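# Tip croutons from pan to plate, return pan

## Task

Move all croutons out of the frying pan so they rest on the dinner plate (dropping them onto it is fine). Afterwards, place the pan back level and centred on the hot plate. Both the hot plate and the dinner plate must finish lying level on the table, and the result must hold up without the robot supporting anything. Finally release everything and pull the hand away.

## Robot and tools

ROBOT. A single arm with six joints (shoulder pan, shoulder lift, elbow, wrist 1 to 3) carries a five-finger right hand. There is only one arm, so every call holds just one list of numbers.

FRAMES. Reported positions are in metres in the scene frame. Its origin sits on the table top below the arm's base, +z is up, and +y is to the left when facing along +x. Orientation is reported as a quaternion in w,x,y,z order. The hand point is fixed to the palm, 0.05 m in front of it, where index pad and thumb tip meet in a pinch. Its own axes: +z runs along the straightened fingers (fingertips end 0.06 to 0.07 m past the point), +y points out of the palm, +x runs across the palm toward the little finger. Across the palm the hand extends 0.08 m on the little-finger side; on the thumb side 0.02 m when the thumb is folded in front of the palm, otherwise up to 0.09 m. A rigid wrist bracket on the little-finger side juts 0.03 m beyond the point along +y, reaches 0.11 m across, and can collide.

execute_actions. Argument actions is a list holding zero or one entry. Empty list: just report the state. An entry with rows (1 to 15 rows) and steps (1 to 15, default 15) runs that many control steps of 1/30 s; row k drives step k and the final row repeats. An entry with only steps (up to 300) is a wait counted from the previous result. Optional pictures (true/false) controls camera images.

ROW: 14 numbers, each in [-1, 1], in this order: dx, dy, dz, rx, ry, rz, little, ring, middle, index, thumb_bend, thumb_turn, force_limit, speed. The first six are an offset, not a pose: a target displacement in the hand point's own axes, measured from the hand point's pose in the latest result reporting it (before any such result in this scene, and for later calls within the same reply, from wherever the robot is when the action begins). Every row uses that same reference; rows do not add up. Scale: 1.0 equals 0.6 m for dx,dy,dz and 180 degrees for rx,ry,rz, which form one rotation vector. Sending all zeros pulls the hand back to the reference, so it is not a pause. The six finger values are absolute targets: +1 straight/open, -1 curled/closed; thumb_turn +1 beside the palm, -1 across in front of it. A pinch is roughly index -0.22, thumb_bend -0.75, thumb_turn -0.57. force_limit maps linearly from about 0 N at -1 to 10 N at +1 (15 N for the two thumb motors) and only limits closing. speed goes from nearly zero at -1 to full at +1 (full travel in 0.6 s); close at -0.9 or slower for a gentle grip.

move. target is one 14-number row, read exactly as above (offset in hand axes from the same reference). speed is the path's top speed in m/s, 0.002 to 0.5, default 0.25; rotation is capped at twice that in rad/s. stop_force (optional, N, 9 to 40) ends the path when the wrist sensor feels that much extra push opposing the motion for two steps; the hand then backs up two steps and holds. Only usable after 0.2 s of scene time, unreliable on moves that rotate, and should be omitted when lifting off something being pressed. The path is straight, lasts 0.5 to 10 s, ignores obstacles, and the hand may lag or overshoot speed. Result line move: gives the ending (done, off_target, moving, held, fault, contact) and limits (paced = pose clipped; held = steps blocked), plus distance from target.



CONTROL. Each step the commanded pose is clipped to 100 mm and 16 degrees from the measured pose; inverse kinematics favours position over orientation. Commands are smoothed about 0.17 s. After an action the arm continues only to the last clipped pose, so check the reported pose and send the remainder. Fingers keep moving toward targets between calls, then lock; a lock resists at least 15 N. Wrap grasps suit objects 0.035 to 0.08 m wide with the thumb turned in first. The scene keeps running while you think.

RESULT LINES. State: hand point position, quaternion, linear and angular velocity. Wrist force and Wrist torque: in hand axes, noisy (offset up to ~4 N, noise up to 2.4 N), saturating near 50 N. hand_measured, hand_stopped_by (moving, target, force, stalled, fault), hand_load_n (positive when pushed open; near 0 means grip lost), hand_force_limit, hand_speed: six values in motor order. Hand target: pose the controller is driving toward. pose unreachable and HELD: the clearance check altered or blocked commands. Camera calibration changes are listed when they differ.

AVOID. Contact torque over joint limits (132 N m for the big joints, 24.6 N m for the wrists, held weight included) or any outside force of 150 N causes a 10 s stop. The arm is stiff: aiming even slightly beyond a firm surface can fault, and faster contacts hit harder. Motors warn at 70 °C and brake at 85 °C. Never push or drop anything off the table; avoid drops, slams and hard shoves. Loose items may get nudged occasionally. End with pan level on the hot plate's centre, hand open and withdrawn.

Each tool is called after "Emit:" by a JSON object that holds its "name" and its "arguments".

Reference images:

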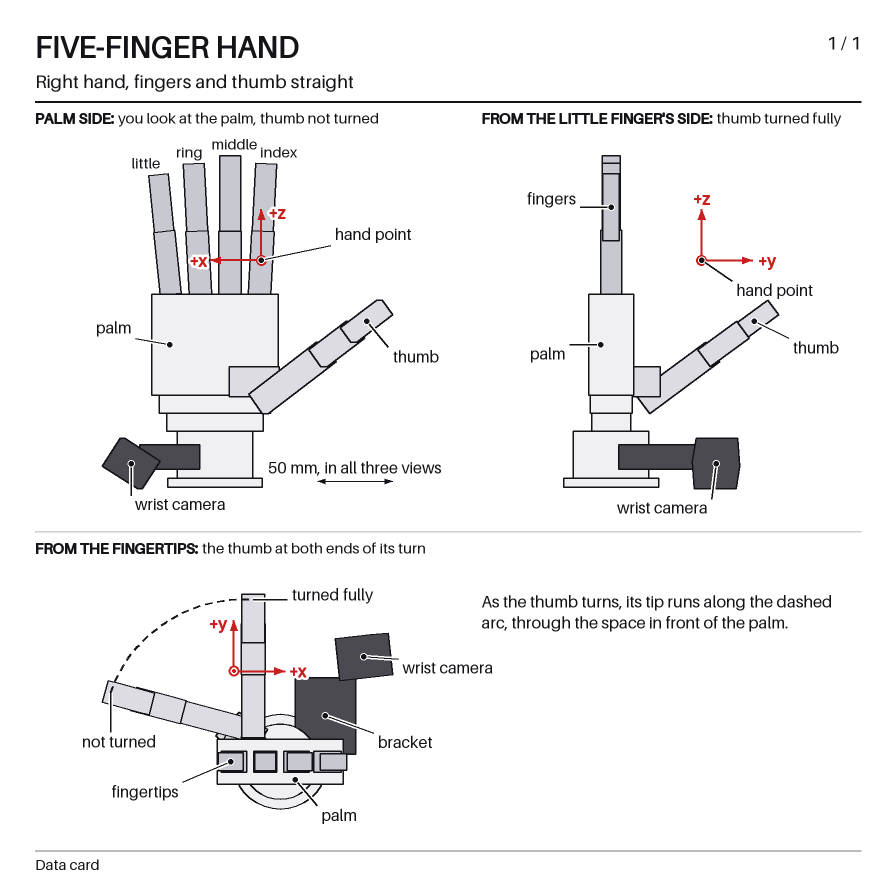

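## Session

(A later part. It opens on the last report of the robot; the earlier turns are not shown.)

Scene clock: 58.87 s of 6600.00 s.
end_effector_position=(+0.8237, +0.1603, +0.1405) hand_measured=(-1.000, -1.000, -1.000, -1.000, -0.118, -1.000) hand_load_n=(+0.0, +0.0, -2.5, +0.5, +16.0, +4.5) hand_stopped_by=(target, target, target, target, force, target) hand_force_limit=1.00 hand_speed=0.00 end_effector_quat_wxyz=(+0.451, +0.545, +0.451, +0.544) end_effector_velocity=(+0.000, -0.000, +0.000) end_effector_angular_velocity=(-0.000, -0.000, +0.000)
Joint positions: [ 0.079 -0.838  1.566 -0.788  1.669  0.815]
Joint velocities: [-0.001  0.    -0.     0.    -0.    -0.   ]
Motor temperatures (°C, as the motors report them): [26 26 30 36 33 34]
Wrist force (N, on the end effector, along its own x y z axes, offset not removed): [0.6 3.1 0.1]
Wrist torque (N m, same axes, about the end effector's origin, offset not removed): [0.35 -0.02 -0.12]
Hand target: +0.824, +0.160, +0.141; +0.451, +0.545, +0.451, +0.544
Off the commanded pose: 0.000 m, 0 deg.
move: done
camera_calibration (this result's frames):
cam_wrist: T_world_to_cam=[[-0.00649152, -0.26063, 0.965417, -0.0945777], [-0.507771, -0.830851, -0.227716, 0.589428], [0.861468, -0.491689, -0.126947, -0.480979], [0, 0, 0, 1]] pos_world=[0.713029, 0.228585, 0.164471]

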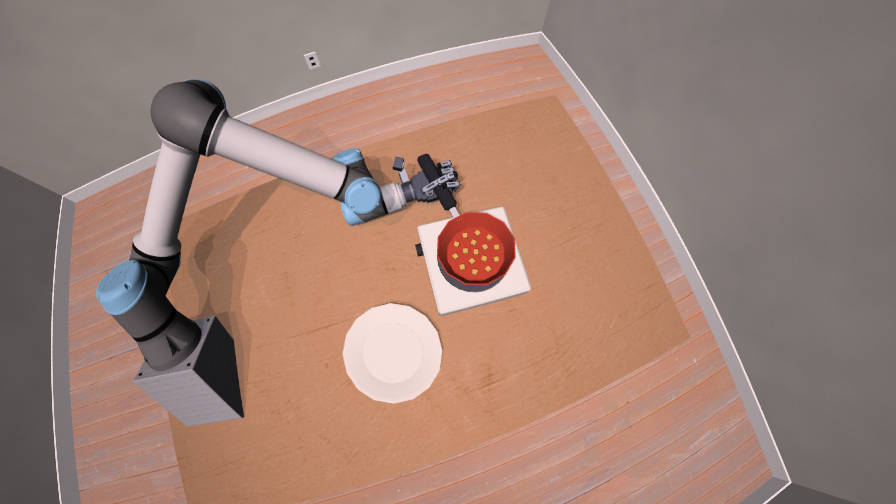

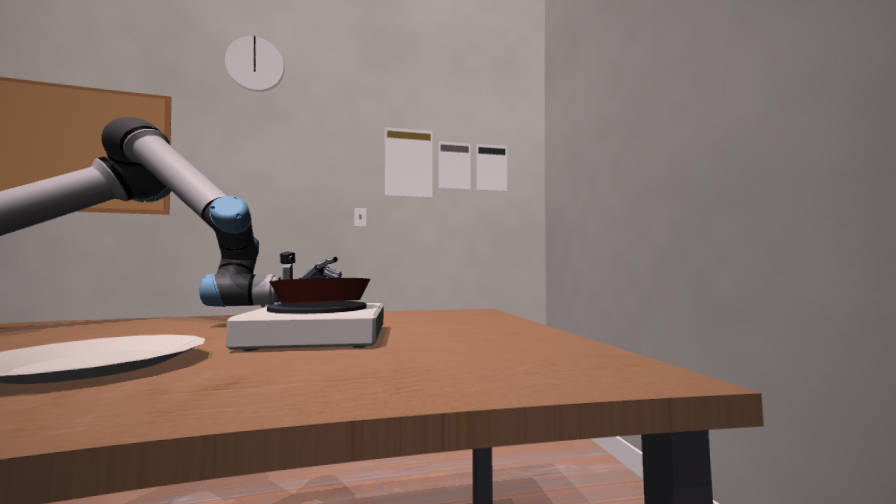

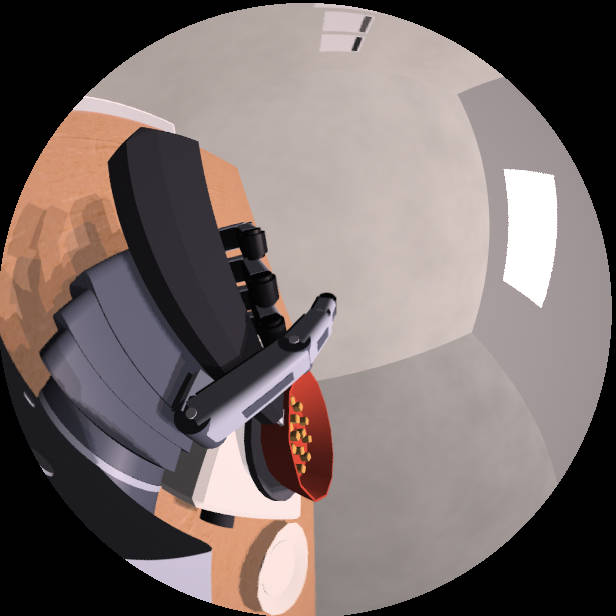

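Emit:
{"name": "move", "arguments": {"target": [0,0,0,0,0,0,1,1,1,1,1,-1,1,0.5]}}

Emit:
{"name": "move", "arguments": {"target": [0,0,-0.09,0,0.04,0,1,1,1,1,1,-1,1,0.5], "speed": 0.05}}

Emit:
{"name": "move", "arguments": {"target": [0,0,0,0,0,0,1,1,1,1,-1,-1,0,0]}}

Scene clock: 66.63 s of 6600.00 s.
end_effector_position=(+0.8237, +0.1603, +0.1405) hand_measured=(+1.000, +1.000, +1.000, +1.000, +1.000, -1.000) hand_load_n=(+0.0, +0.0, +0.0, +0.0, +0.0, +0.0) hand_stopped_by=(target, target, target, target, target, target) hand_force_limit=1.00 hand_speed=0.50 end_effector_quat_wxyz=(+0.451, +0.545, +0.451, +0.544) end_effector_velocity=(+0.000, +0.000, +0.000) end_effector_angular_velocity=(-0.000, -0.001, -0.000)
Joint positions: [ 0.079 -0.838  1.566 -0.788  1.669  0.815]
Joint velocities: [-0.    -0.    -0.    -0.     0.001 -0.   ]
Motor temperatures (°C, as the motors report them): [26 26 30 36 33 34]
Wrist force (N, on the end effector, along its own x y z axes, offset not removed): [0.3 1.6 -2.1]
Wrist torque (N m, same axes, about the end effector's origin, offset not removed): [0.48 0.09 -0.14]
Hand target: +0.824, +0.160, +0.141; +0.451, +0.545, +0.451, +0.544
Off the commanded pose: 0.000 m, 0 deg.
After step 90, 3.67 s passed at rest.
move: done
camera_calibration (this result's frames):
cam_wrist: T_world_to_cam=[[-0.00648991, -0.26063, 0.965417, -0.0945777], [-0.507773, -0.830851, -0.227715, 0.589428], [0.861467, -0.49169, -0.126949, -0.480979], [0, 0, 0, 1]] pos_world=[0.713029, 0.228584, 0.164469]

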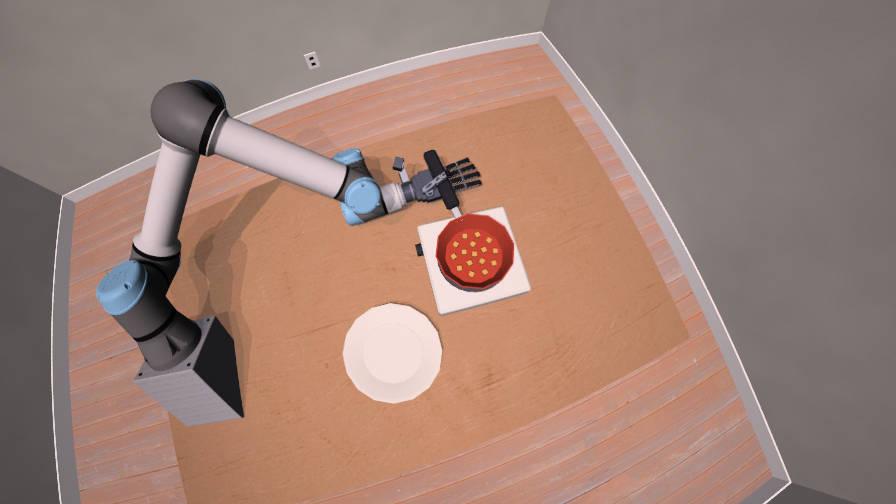

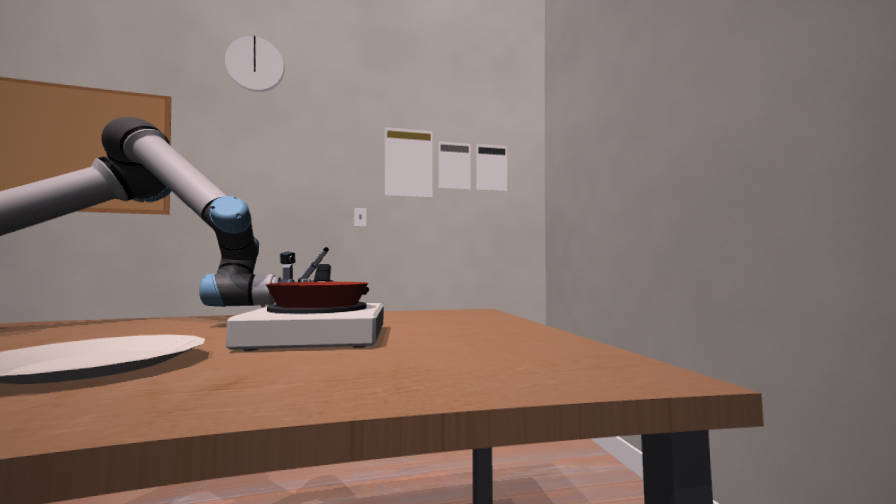

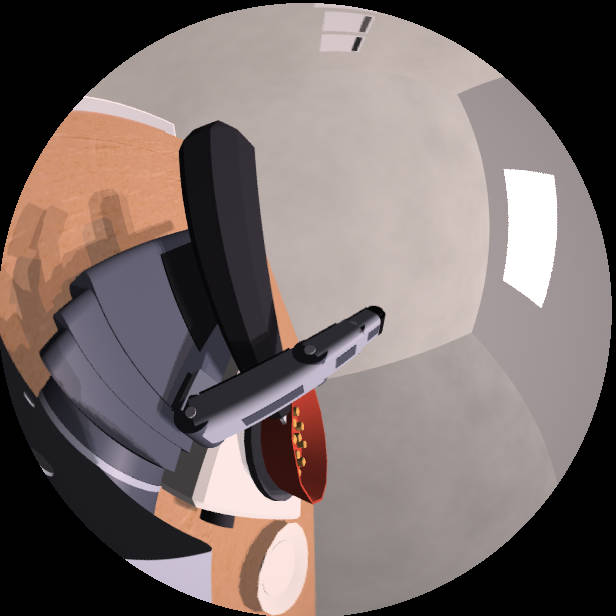

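Scene clock: 68.27 s of 6600.00 s.
end_effector_position=(+0.7699, +0.1604, +0.1406) hand_measured=(+1.000, +1.000, +1.000, +1.000, +1.000, -1.000) hand_load_n=(+0.0, +0.0, +0.0, +0.0, +0.0, +0.0) hand_stopped_by=(target, target, target, target, target, target) hand_force_limit=1.00 hand_speed=0.50 end_effector_quat_wxyz=(+0.422, +0.510, +0.478, +0.577) end_effector_velocity=(-0.002, -0.001, +0.001) end_effector_angular_velocity=(-0.000, -0.002, +0.003)
Joint positions: [ 0.049 -0.903  1.799 -1.047  1.553  0.815]
Joint velocities: [-0.003 -0.001  0.007 -0.009 -0.004  0.   ]
Motor temperatures (°C, as the motors report them): [26 26 30 36 33 34]
Wrist force (N, on the end effector, along its own x y z axes, offset not removed): [1.2 0.7 -2.0]
Wrist torque (N m, same axes, about the end effector's origin, offset not removed): [0.32 -0.06 -0.17]
Hand target: +0.770, +0.160, +0.141; +0.422, +0.510, +0.478, +0.577
Off the commanded pose: 0.000 m, 0 deg.
move: done
camera_calibration (this result's frames):
cam_wrist: T_world_to_cam=[[0.00310666, -0.260946, 0.965348, -0.102284], [-0.396533, -0.886535, -0.238365, 0.486934], [0.918015, -0.382052, -0.106228, -0.498576], [0, 0, 0, 1]] pos_world=[0.651103, 0.214512, 0.161845]

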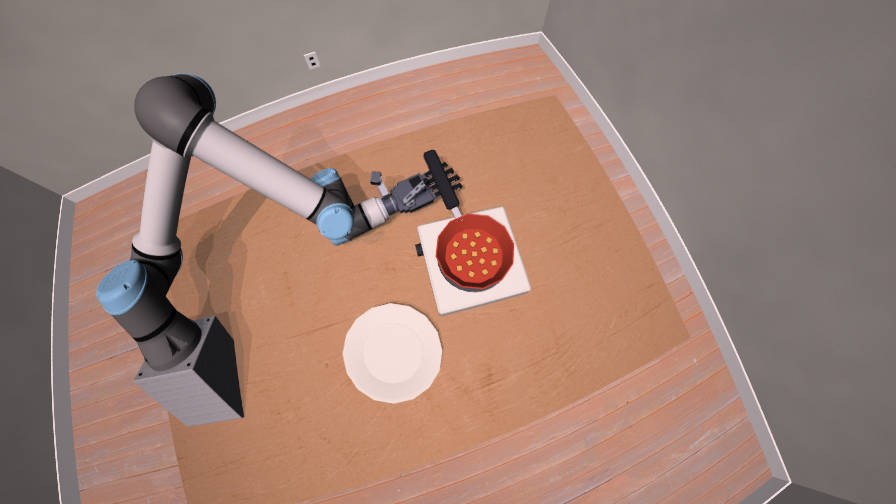

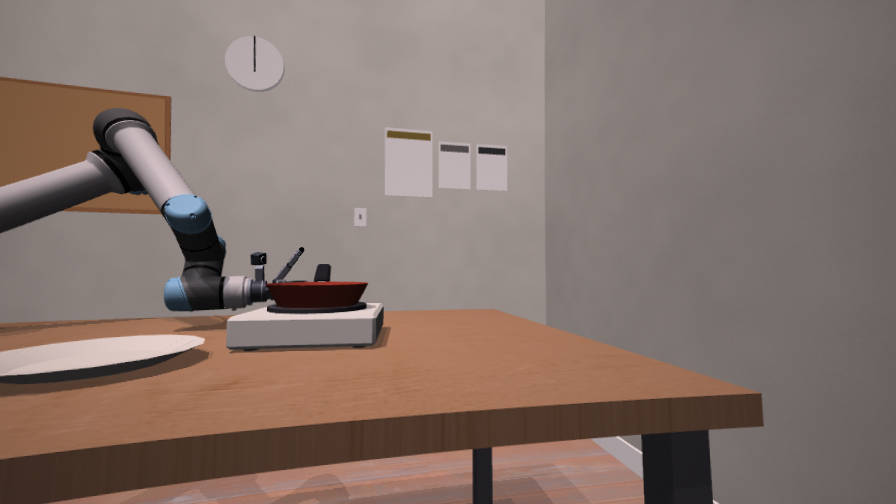

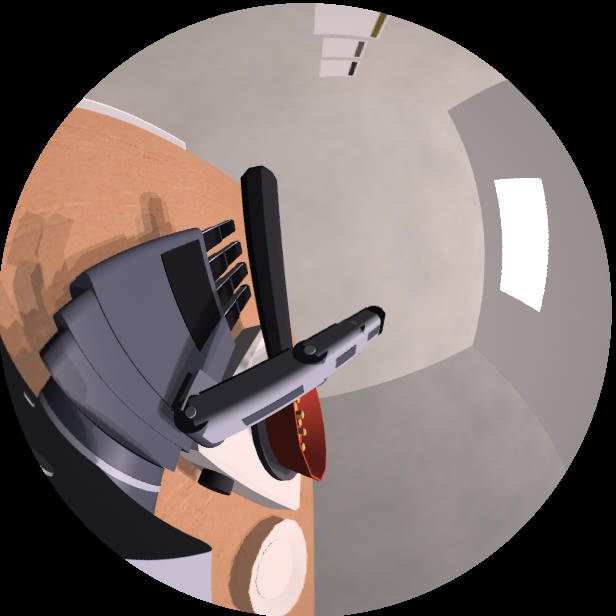

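Scene clock: 70.43 s of 6600.00 s.
end_effector_position=(+0.7699, +0.1604, +0.1406) hand_measured=(+1.000, +1.000, +1.000, +1.000, -0.998, -1.000) hand_load_n=(+0.0, +0.0, +0.0, +0.0, +1.0, +0.0) hand_stopped_by=(target, target, target, target, target, target) hand_force_limit=0.00 hand_speed=0.00 end_effector_quat_wxyz=(+0.422, +0.510, +0.478, +0.577) end_effector_velocity=(+0.000, -0.001, +0.001) end_effector_angular_velocity=(-0.000, -0.001, -0.001)
Joint positions: [ 0.049 -0.903  1.799 -1.047  1.553  0.815]
Joint velocities: [-0.001 -0.     0.     0.     0.    -0.   ]
Motor temperatures (°C, as the motors report them): [26 26 30 36 33 34]
Wrist force (N, on the end effector, along its own x y z axes, offset not removed): [0.9 3.0 -2.6]
Wrist torque (N m, same axes, about the end effector's origin, offset not removed): [0.59 -0.01 -0.12]
Hand target: +0.770, +0.160, +0.141; +0.422, +0.510, +0.478, +0.577
Off the commanded pose: 0.000 m, 0 deg.
move: done
camera_calibration (this result's frames):
cam_wrist: T_world_to_cam=[[0.00308858, -0.26096, 0.965345, -0.102273], [-0.396541, -0.886526, -0.238385, 0.48694], [0.918012, -0.382063, -0.10622, -0.498574], [0, 0, 0, 1]] pos_world=[0.651104, 0.21451, 0.161849]

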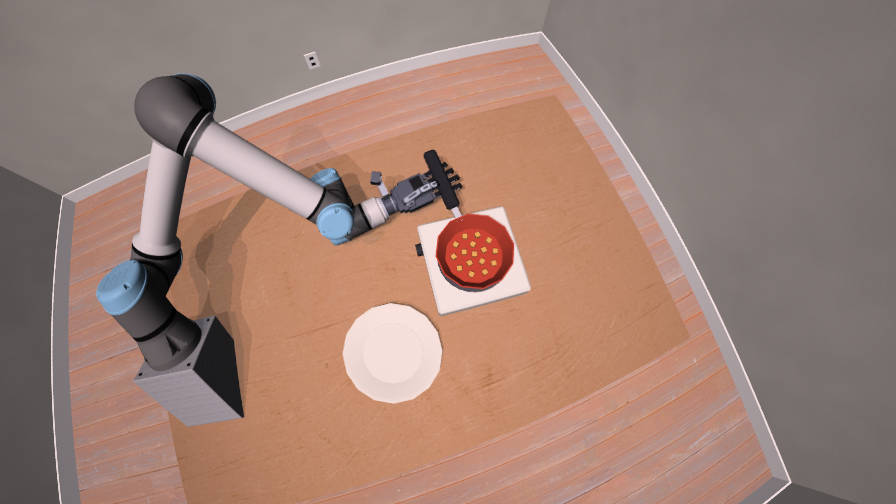

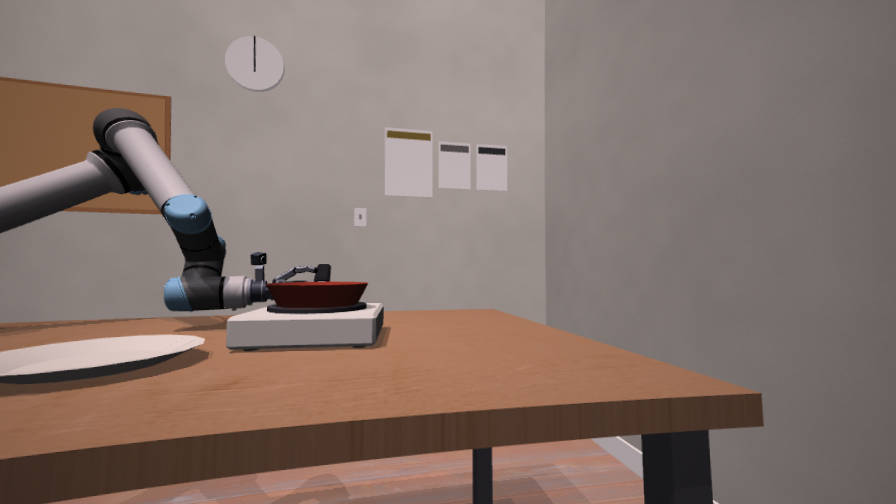

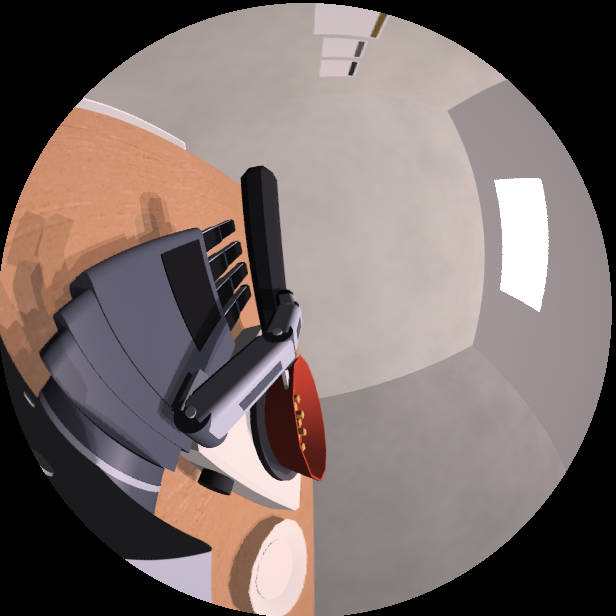

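Emit:
{"name": "move", "arguments": {"target": [0,0.012,0.05,0,0,0,1,1,1,1,-1,-1,0,0], "speed": 0.03}}

Emit:
{"name": "move", "arguments": {"target": [0,0,0,0,0,0,-1,-1,-1,-1,-1,-1,1,-0.3]}}

Scene clock: 76.93 s of 6600.00 s.
end_effector_position=(+0.7995, +0.1627, +0.1483) hand_measured=(+1.000, +1.000, +1.000, +1.000, -1.000, -1.000) hand_load_n=(+0.0, +0.0, +0.0, +0.0, +0.0, +0.0) hand_stopped_by=(target, target, target, target, target, target) hand_force_limit=0.00 hand_speed=0.00 end_effector_quat_wxyz=(+0.422, +0.510, +0.478, +0.577) end_effector_velocity=(+0.002, -0.000, +0.000) end_effector_angular_velocity=(-0.000, +0.001, +0.000)
Joint positions: [ 0.04  -0.877  1.709 -0.983  1.544  0.816]
Joint velocities: [-0.001  0.002 -0.005  0.004 -0.002  0.   ]
Motor temperatures (°C, as the motors report them): [26 26 30 36 33 34]
Wrist force (N, on the end effector, along its own x y z axes, offset not removed): [-0.4 1.9 -1.6]
Wrist torque (N m, same axes, about the end effector's origin, offset not removed): [0.48 0.21 -0.16]
Hand target: +0.800, +0.163, +0.148; +0.422, +0.510, +0.478, +0.577
Off the commanded pose: 0.000 m, 0 deg.
After step 90, 2.13 s passed at rest.
move: done
camera_calibration (this result's frames):
cam_wrist: T_world_to_cam=[[0.0030916, -0.260956, 0.965346, -0.109202], [-0.396532, -0.886531, -0.23838, 0.502557], [0.918016, -0.382053, -0.106218, -0.524072], [0, 0, 0, 1]] pos_world=[0.680724, 0.216812, 0.169552]

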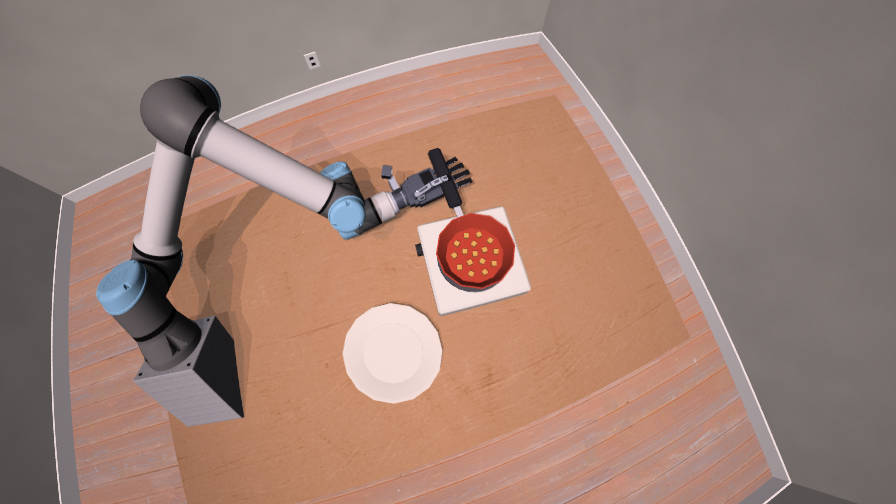

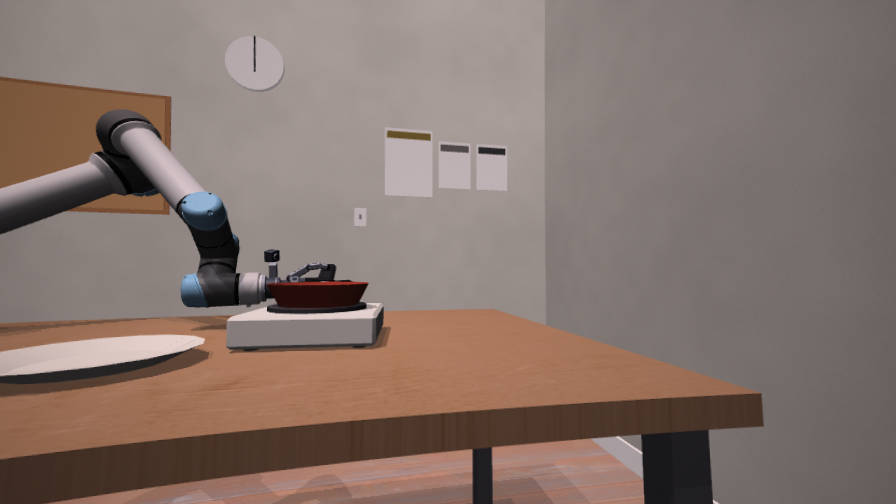

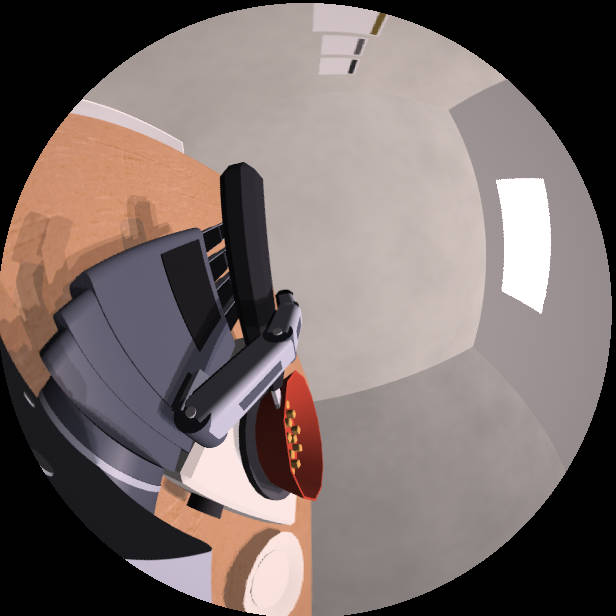

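Scene clock: 78.93 s of 6600.00 s.
end_effector_position=(+0.7995, +0.1627, +0.1483) hand_measured=(-1.000, -1.000, -0.242, -0.276, -0.998, -1.000) hand_load_n=(+0.0, +0.5, +11.0, +10.0, +1.5, -3.0) hand_stopped_by=(target, target, force, force, target, target) hand_force_limit=1.00 hand_speed=-0.30 end_effector_quat_wxyz=(+0.422, +0.510, +0.478, +0.577) end_effector_velocity=(+0.000, +0.002, +0.000) end_effector_angular_velocity=(+0.000, +0.001, +0.003)
Joint positions: [ 0.04  -0.877  1.709 -0.983  1.544  0.816]
Joint velocities: [ 0.001 -0.001 -0.     0.    -0.002  0.   ]
Motor temperatures (°C, as the motors report them): [26 26 30 36 33 34]
Wrist force (N, on the end effector, along its own x y z axes, offset not removed): [0.1 1.8 -0.8]
Wrist torque (N m, same axes, about the end effector's origin, offset not removed): [0.19 0.03 -0.05]
Hand target: +0.799, +0.163, +0.148; +0.422, +0.510, +0.478, +0.577
Off the commanded pose: 0.000 m, 0 deg.
move: done
camera_calibration (this result's frames):
cam_wrist: T_world_to_cam=[[0.00307629, -0.260958, 0.965345, -0.109203], [-0.396516, -0.886536, -0.23839, 0.50255], [0.918023, -0.382041, -0.106201, -0.524083], [0, 0, 0, 1]] pos_world=[0.680726, 0.21681, 0.169563]

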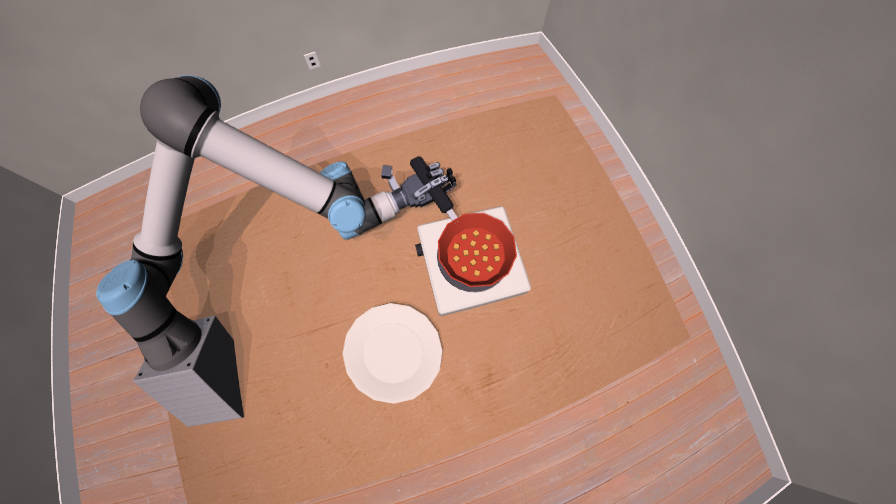

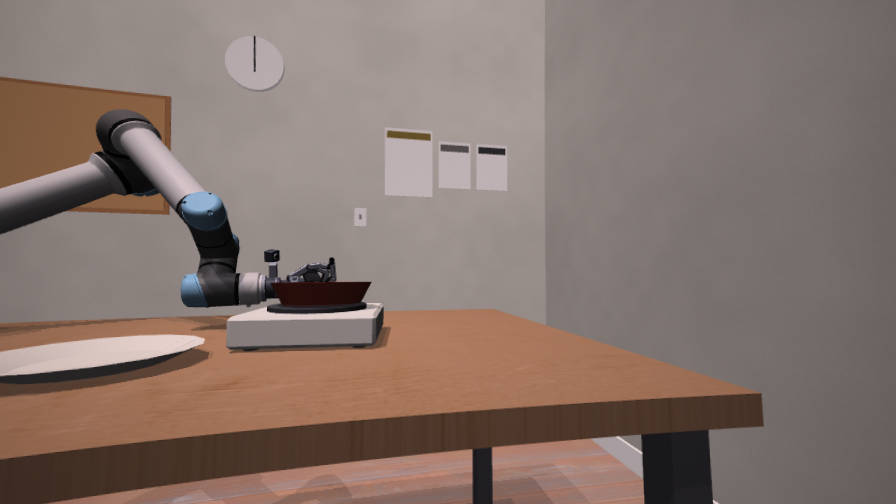

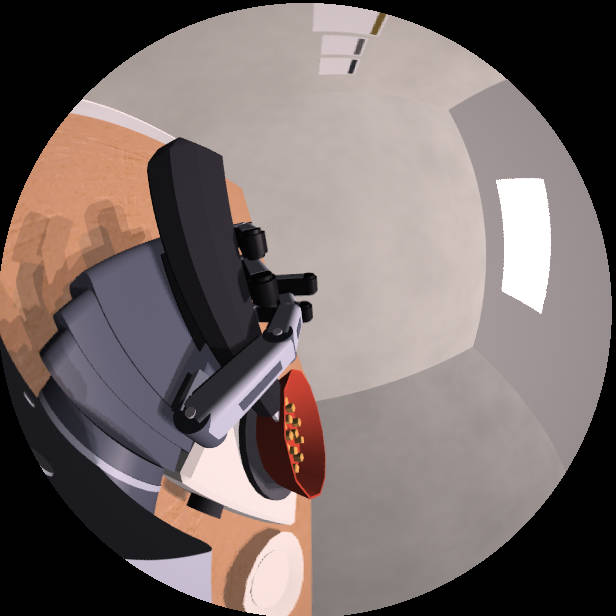

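Emit:
{"name": "move", "arguments": {"target": [0,-0.02,0,0,0.04,0,1,1,1,1,1,-1,1,0.5], "speed": 0.03}}

Emit:
{"name": "move", "arguments": {"target": [0,-0.08,-0.03,0.5,0,0,1,1,1,1,1,-1,1,0.5], "speed": 0.25}}

Scene clock: 91.57 s of 6600.00 s.
end_effector_position=(+0.7995, +0.1649, +0.1366) hand_measured=(+1.000, +1.000, +1.000, +1.000, +1.000, -1.000) hand_load_n=(+0.0, +0.0, +0.0, +0.0, +0.0, +0.0) hand_stopped_by=(target, target, target, target, target, target) hand_force_limit=1.00 hand_speed=0.50 end_effector_quat_wxyz=(+0.391, +0.473, +0.504, +0.608) end_effector_velocity=(+0.000, -0.000, -0.001) end_effector_angular_velocity=(+0.000, -0.002, +0.011)
Joint positions: [ 0.017 -0.831  1.741 -1.153  1.436  0.828]
Joint velocities: [-0.002  0.005  0.002 -0.015 -0.01   0.002]
Motor temperatures (°C, as the motors report them): [26 26 30 36 33 34]
Wrist force (N, on the end effector, along its own x y z axes, offset not removed): [0.0 0.9 -0.3]
Wrist torque (N m, same axes, about the end effector's origin, offset not removed): [0.19 0.00 -0.27]
Hand target: +0.799, +0.165, +0.137; +0.391, +0.473, +0.504, +0.608
Off the commanded pose: 0.000 m, 0 deg.
After step 90, 7.30 s passed at rest.
move: done
camera_calibration (this result's frames):
cam_wrist: T_world_to_cam=[[0.012607, -0.260095, 0.965501, -0.105114], [-0.279627, -0.92797, -0.246333, 0.416213], [0.960026, -0.266875, -0.0844286, -0.580019], [0, 0, 0, 1]] pos_world=[0.674543, 0.204101, 0.155045]

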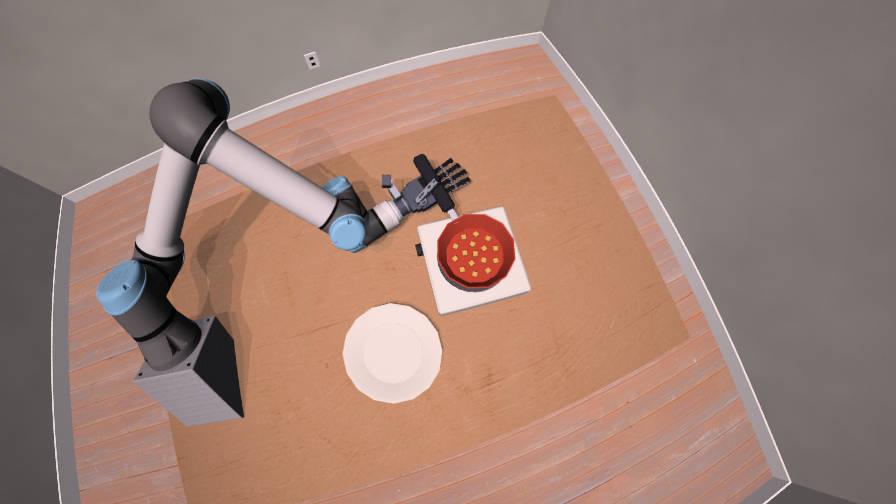

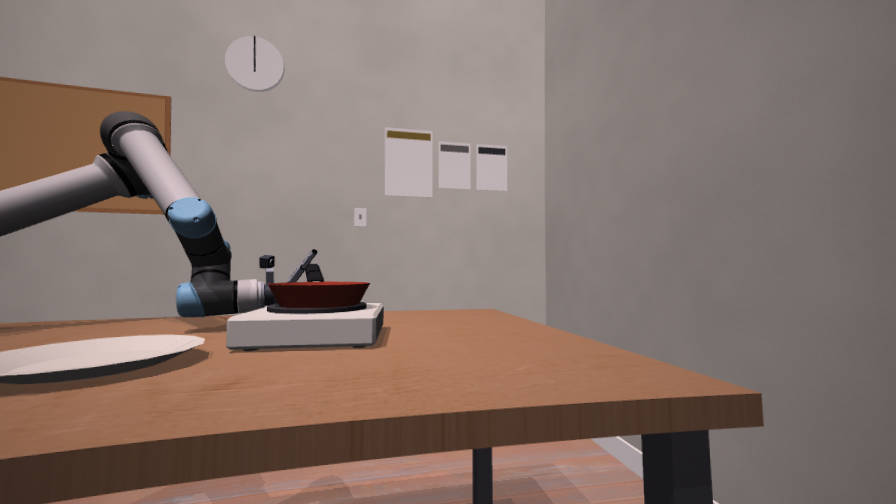

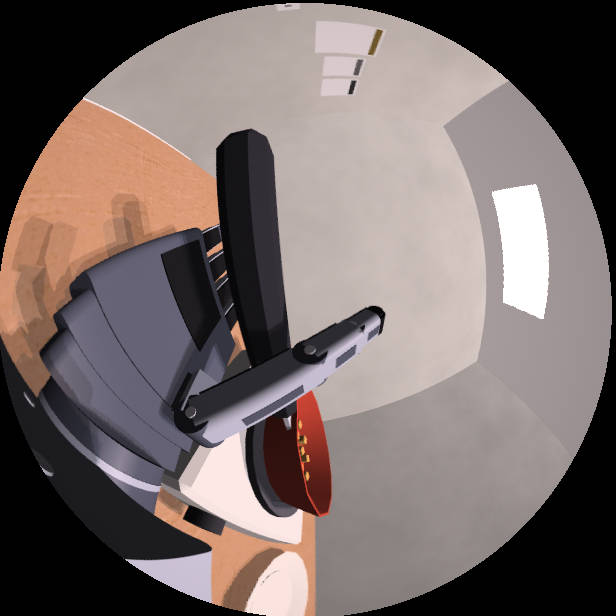

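Scene clock: 95.33 s of 6600.00 s.
end_effector_position=(+0.7820, +0.1696, +0.0887) hand_measured=(+1.000, +1.000, +1.000, +1.000, +1.000, -1.000) hand_load_n=(+0.0, +0.0, +0.0, +0.0, +0.0, +0.0) hand_stopped_by=(target, target, target, target, target, target) hand_force_limit=1.00 hand_speed=0.50 end_effector_quat_wxyz=(-0.057, +0.611, +0.786, +0.074) end_effector_velocity=(+0.001, -0.001, +0.000) end_effector_angular_velocity=(-0.001, +0.013, +0.002)
Joint positions: [-0.225 -0.375  0.487  1.616  0.76  -0.548]
Joint velocities: [-0.     0.021 -0.04   0.037  0.005 -0.013]
Motor temperatures (°C, as the motors report them): [26 26 30 36 33 34]
Wrist force (N, on the end effector, along its own x y z axes, offset not removed): [1.1 2.1 -0.2]
Wrist torque (N m, same axes, about the end effector's origin, offset not removed): [0.39 -0.22 -0.02]
Hand target: +0.782, +0.170, +0.089; -0.058, +0.611, +0.786, +0.074
Off the commanded pose: 0.000 m, 0 deg.
move: done
camera_calibration (this result's frames):
cam_wrist: T_world_to_cam=[[0.9852, 0.166741, 0.039722, -0.808288], [0.143633, -0.929554, 0.339558, 0.0211464], [0.0935421, -0.328828, -0.939746, 0.197979], [0, 0, 0, 1]] pos_world=[0.774769, 0.219533, 0.210976]

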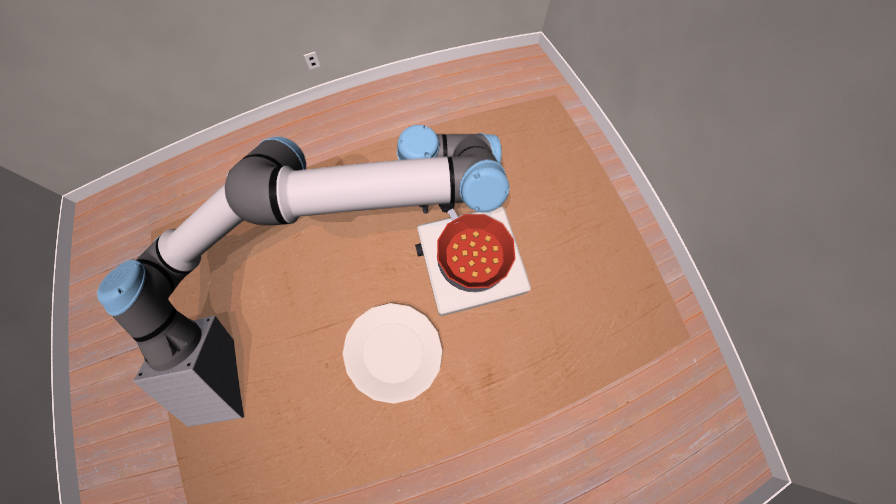

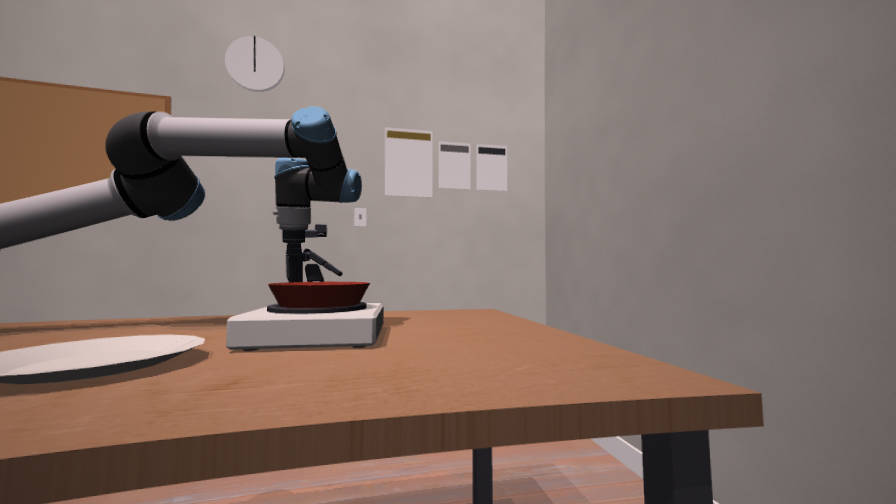

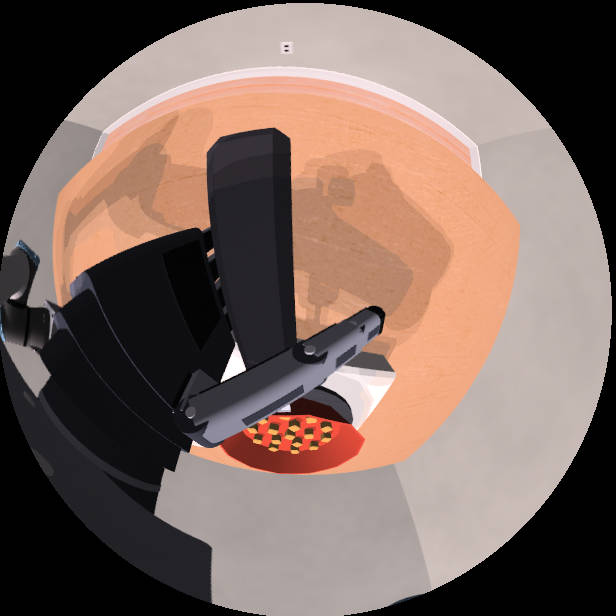

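Emit:
{"name": "move", "arguments": {"target": [0,0.015,0,0,0,0,-1,-1,-1,-1,-1,-1,1,-0.3], "speed": 0.03}}

Scene clock: 101.80 s of 6600.00 s.
end_effector_position=(+0.7908, +0.1718, +0.0891) hand_measured=(-0.910, -0.870, -0.582, -0.844, -0.044, -1.000) hand_load_n=(+11.5, +9.5, +12.0, +7.0, +15.0, +1.5) hand_stopped_by=(force, force, force, force, force, target) hand_force_limit=1.00 hand_speed=-0.30 end_effector_quat_wxyz=(-0.057, +0.611, +0.786, +0.074) end_effector_velocity=(+0.000, +0.001, +0.000) end_effector_angular_velocity=(+0.001, -0.001, +0.001)
Joint positions: [-0.22  -0.327  0.383  1.667  0.759 -0.541]
Joint velocities: [ 0.    -0.001 -0.    -0.    -0.001 -0.   ]
Motor temperatures (°C, as the motors report them): [26 26 30 36 33 34]
Wrist force (N, on the end effector, along its own x y z axes, offset not removed): [-0.1 1.1 0.9]
Wrist torque (N m, same axes, about the end effector's origin, offset not removed): [0.52 -0.03 -0.09]
Hand target: +0.791, +0.172, +0.089; -0.057, +0.611, +0.786, +0.074
Off the commanded pose: 0.000 m, 0 deg.
After step 90, 1.53 s passed at rest.
move: done
camera_calibration (this result's frames):
cam_wrist: T_world_to_cam=[[0.985199, 0.166771, 0.0396393, -0.817259], [0.143686, -0.929538, 0.33958, 0.0217275], [0.0934783, -0.328858, -0.939742, 0.198313], [0, 0, 0, 1]] pos_world=[0.783502, 0.221709, 0.211381]

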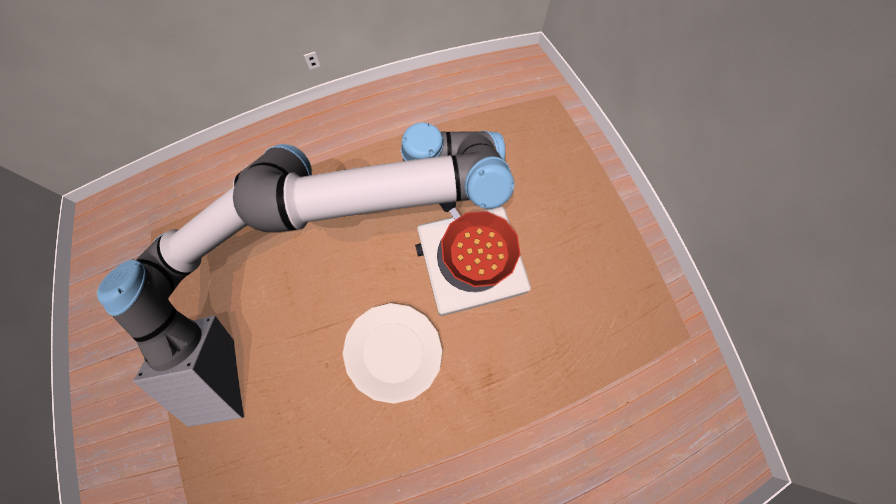

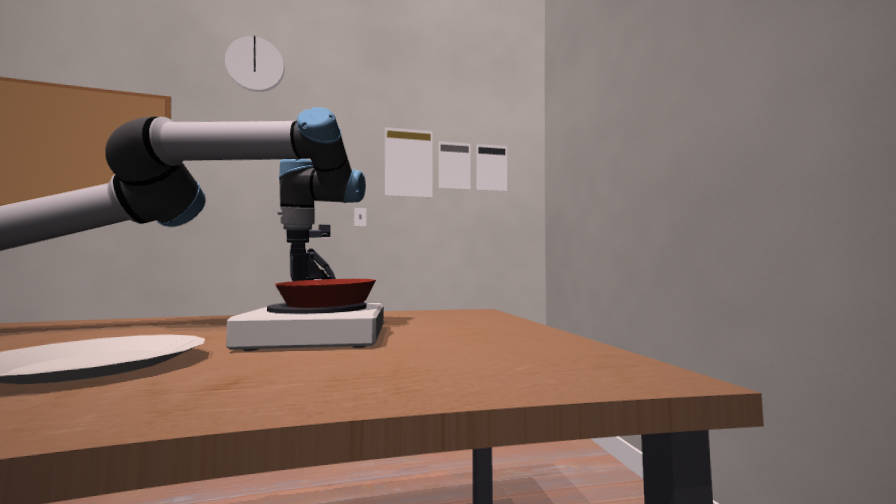

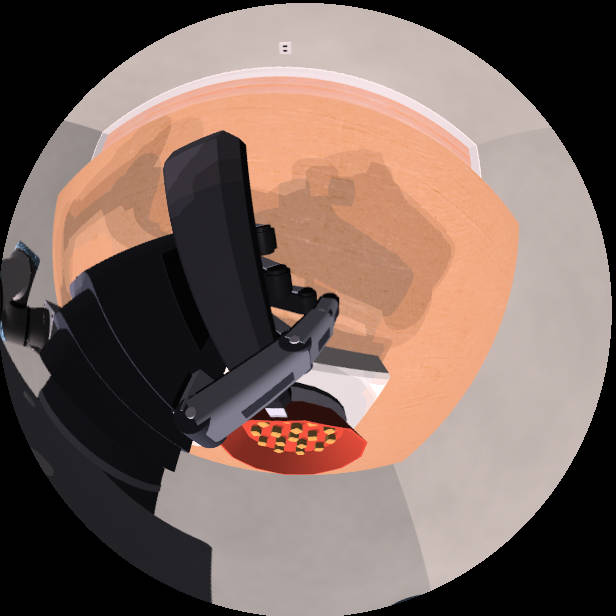

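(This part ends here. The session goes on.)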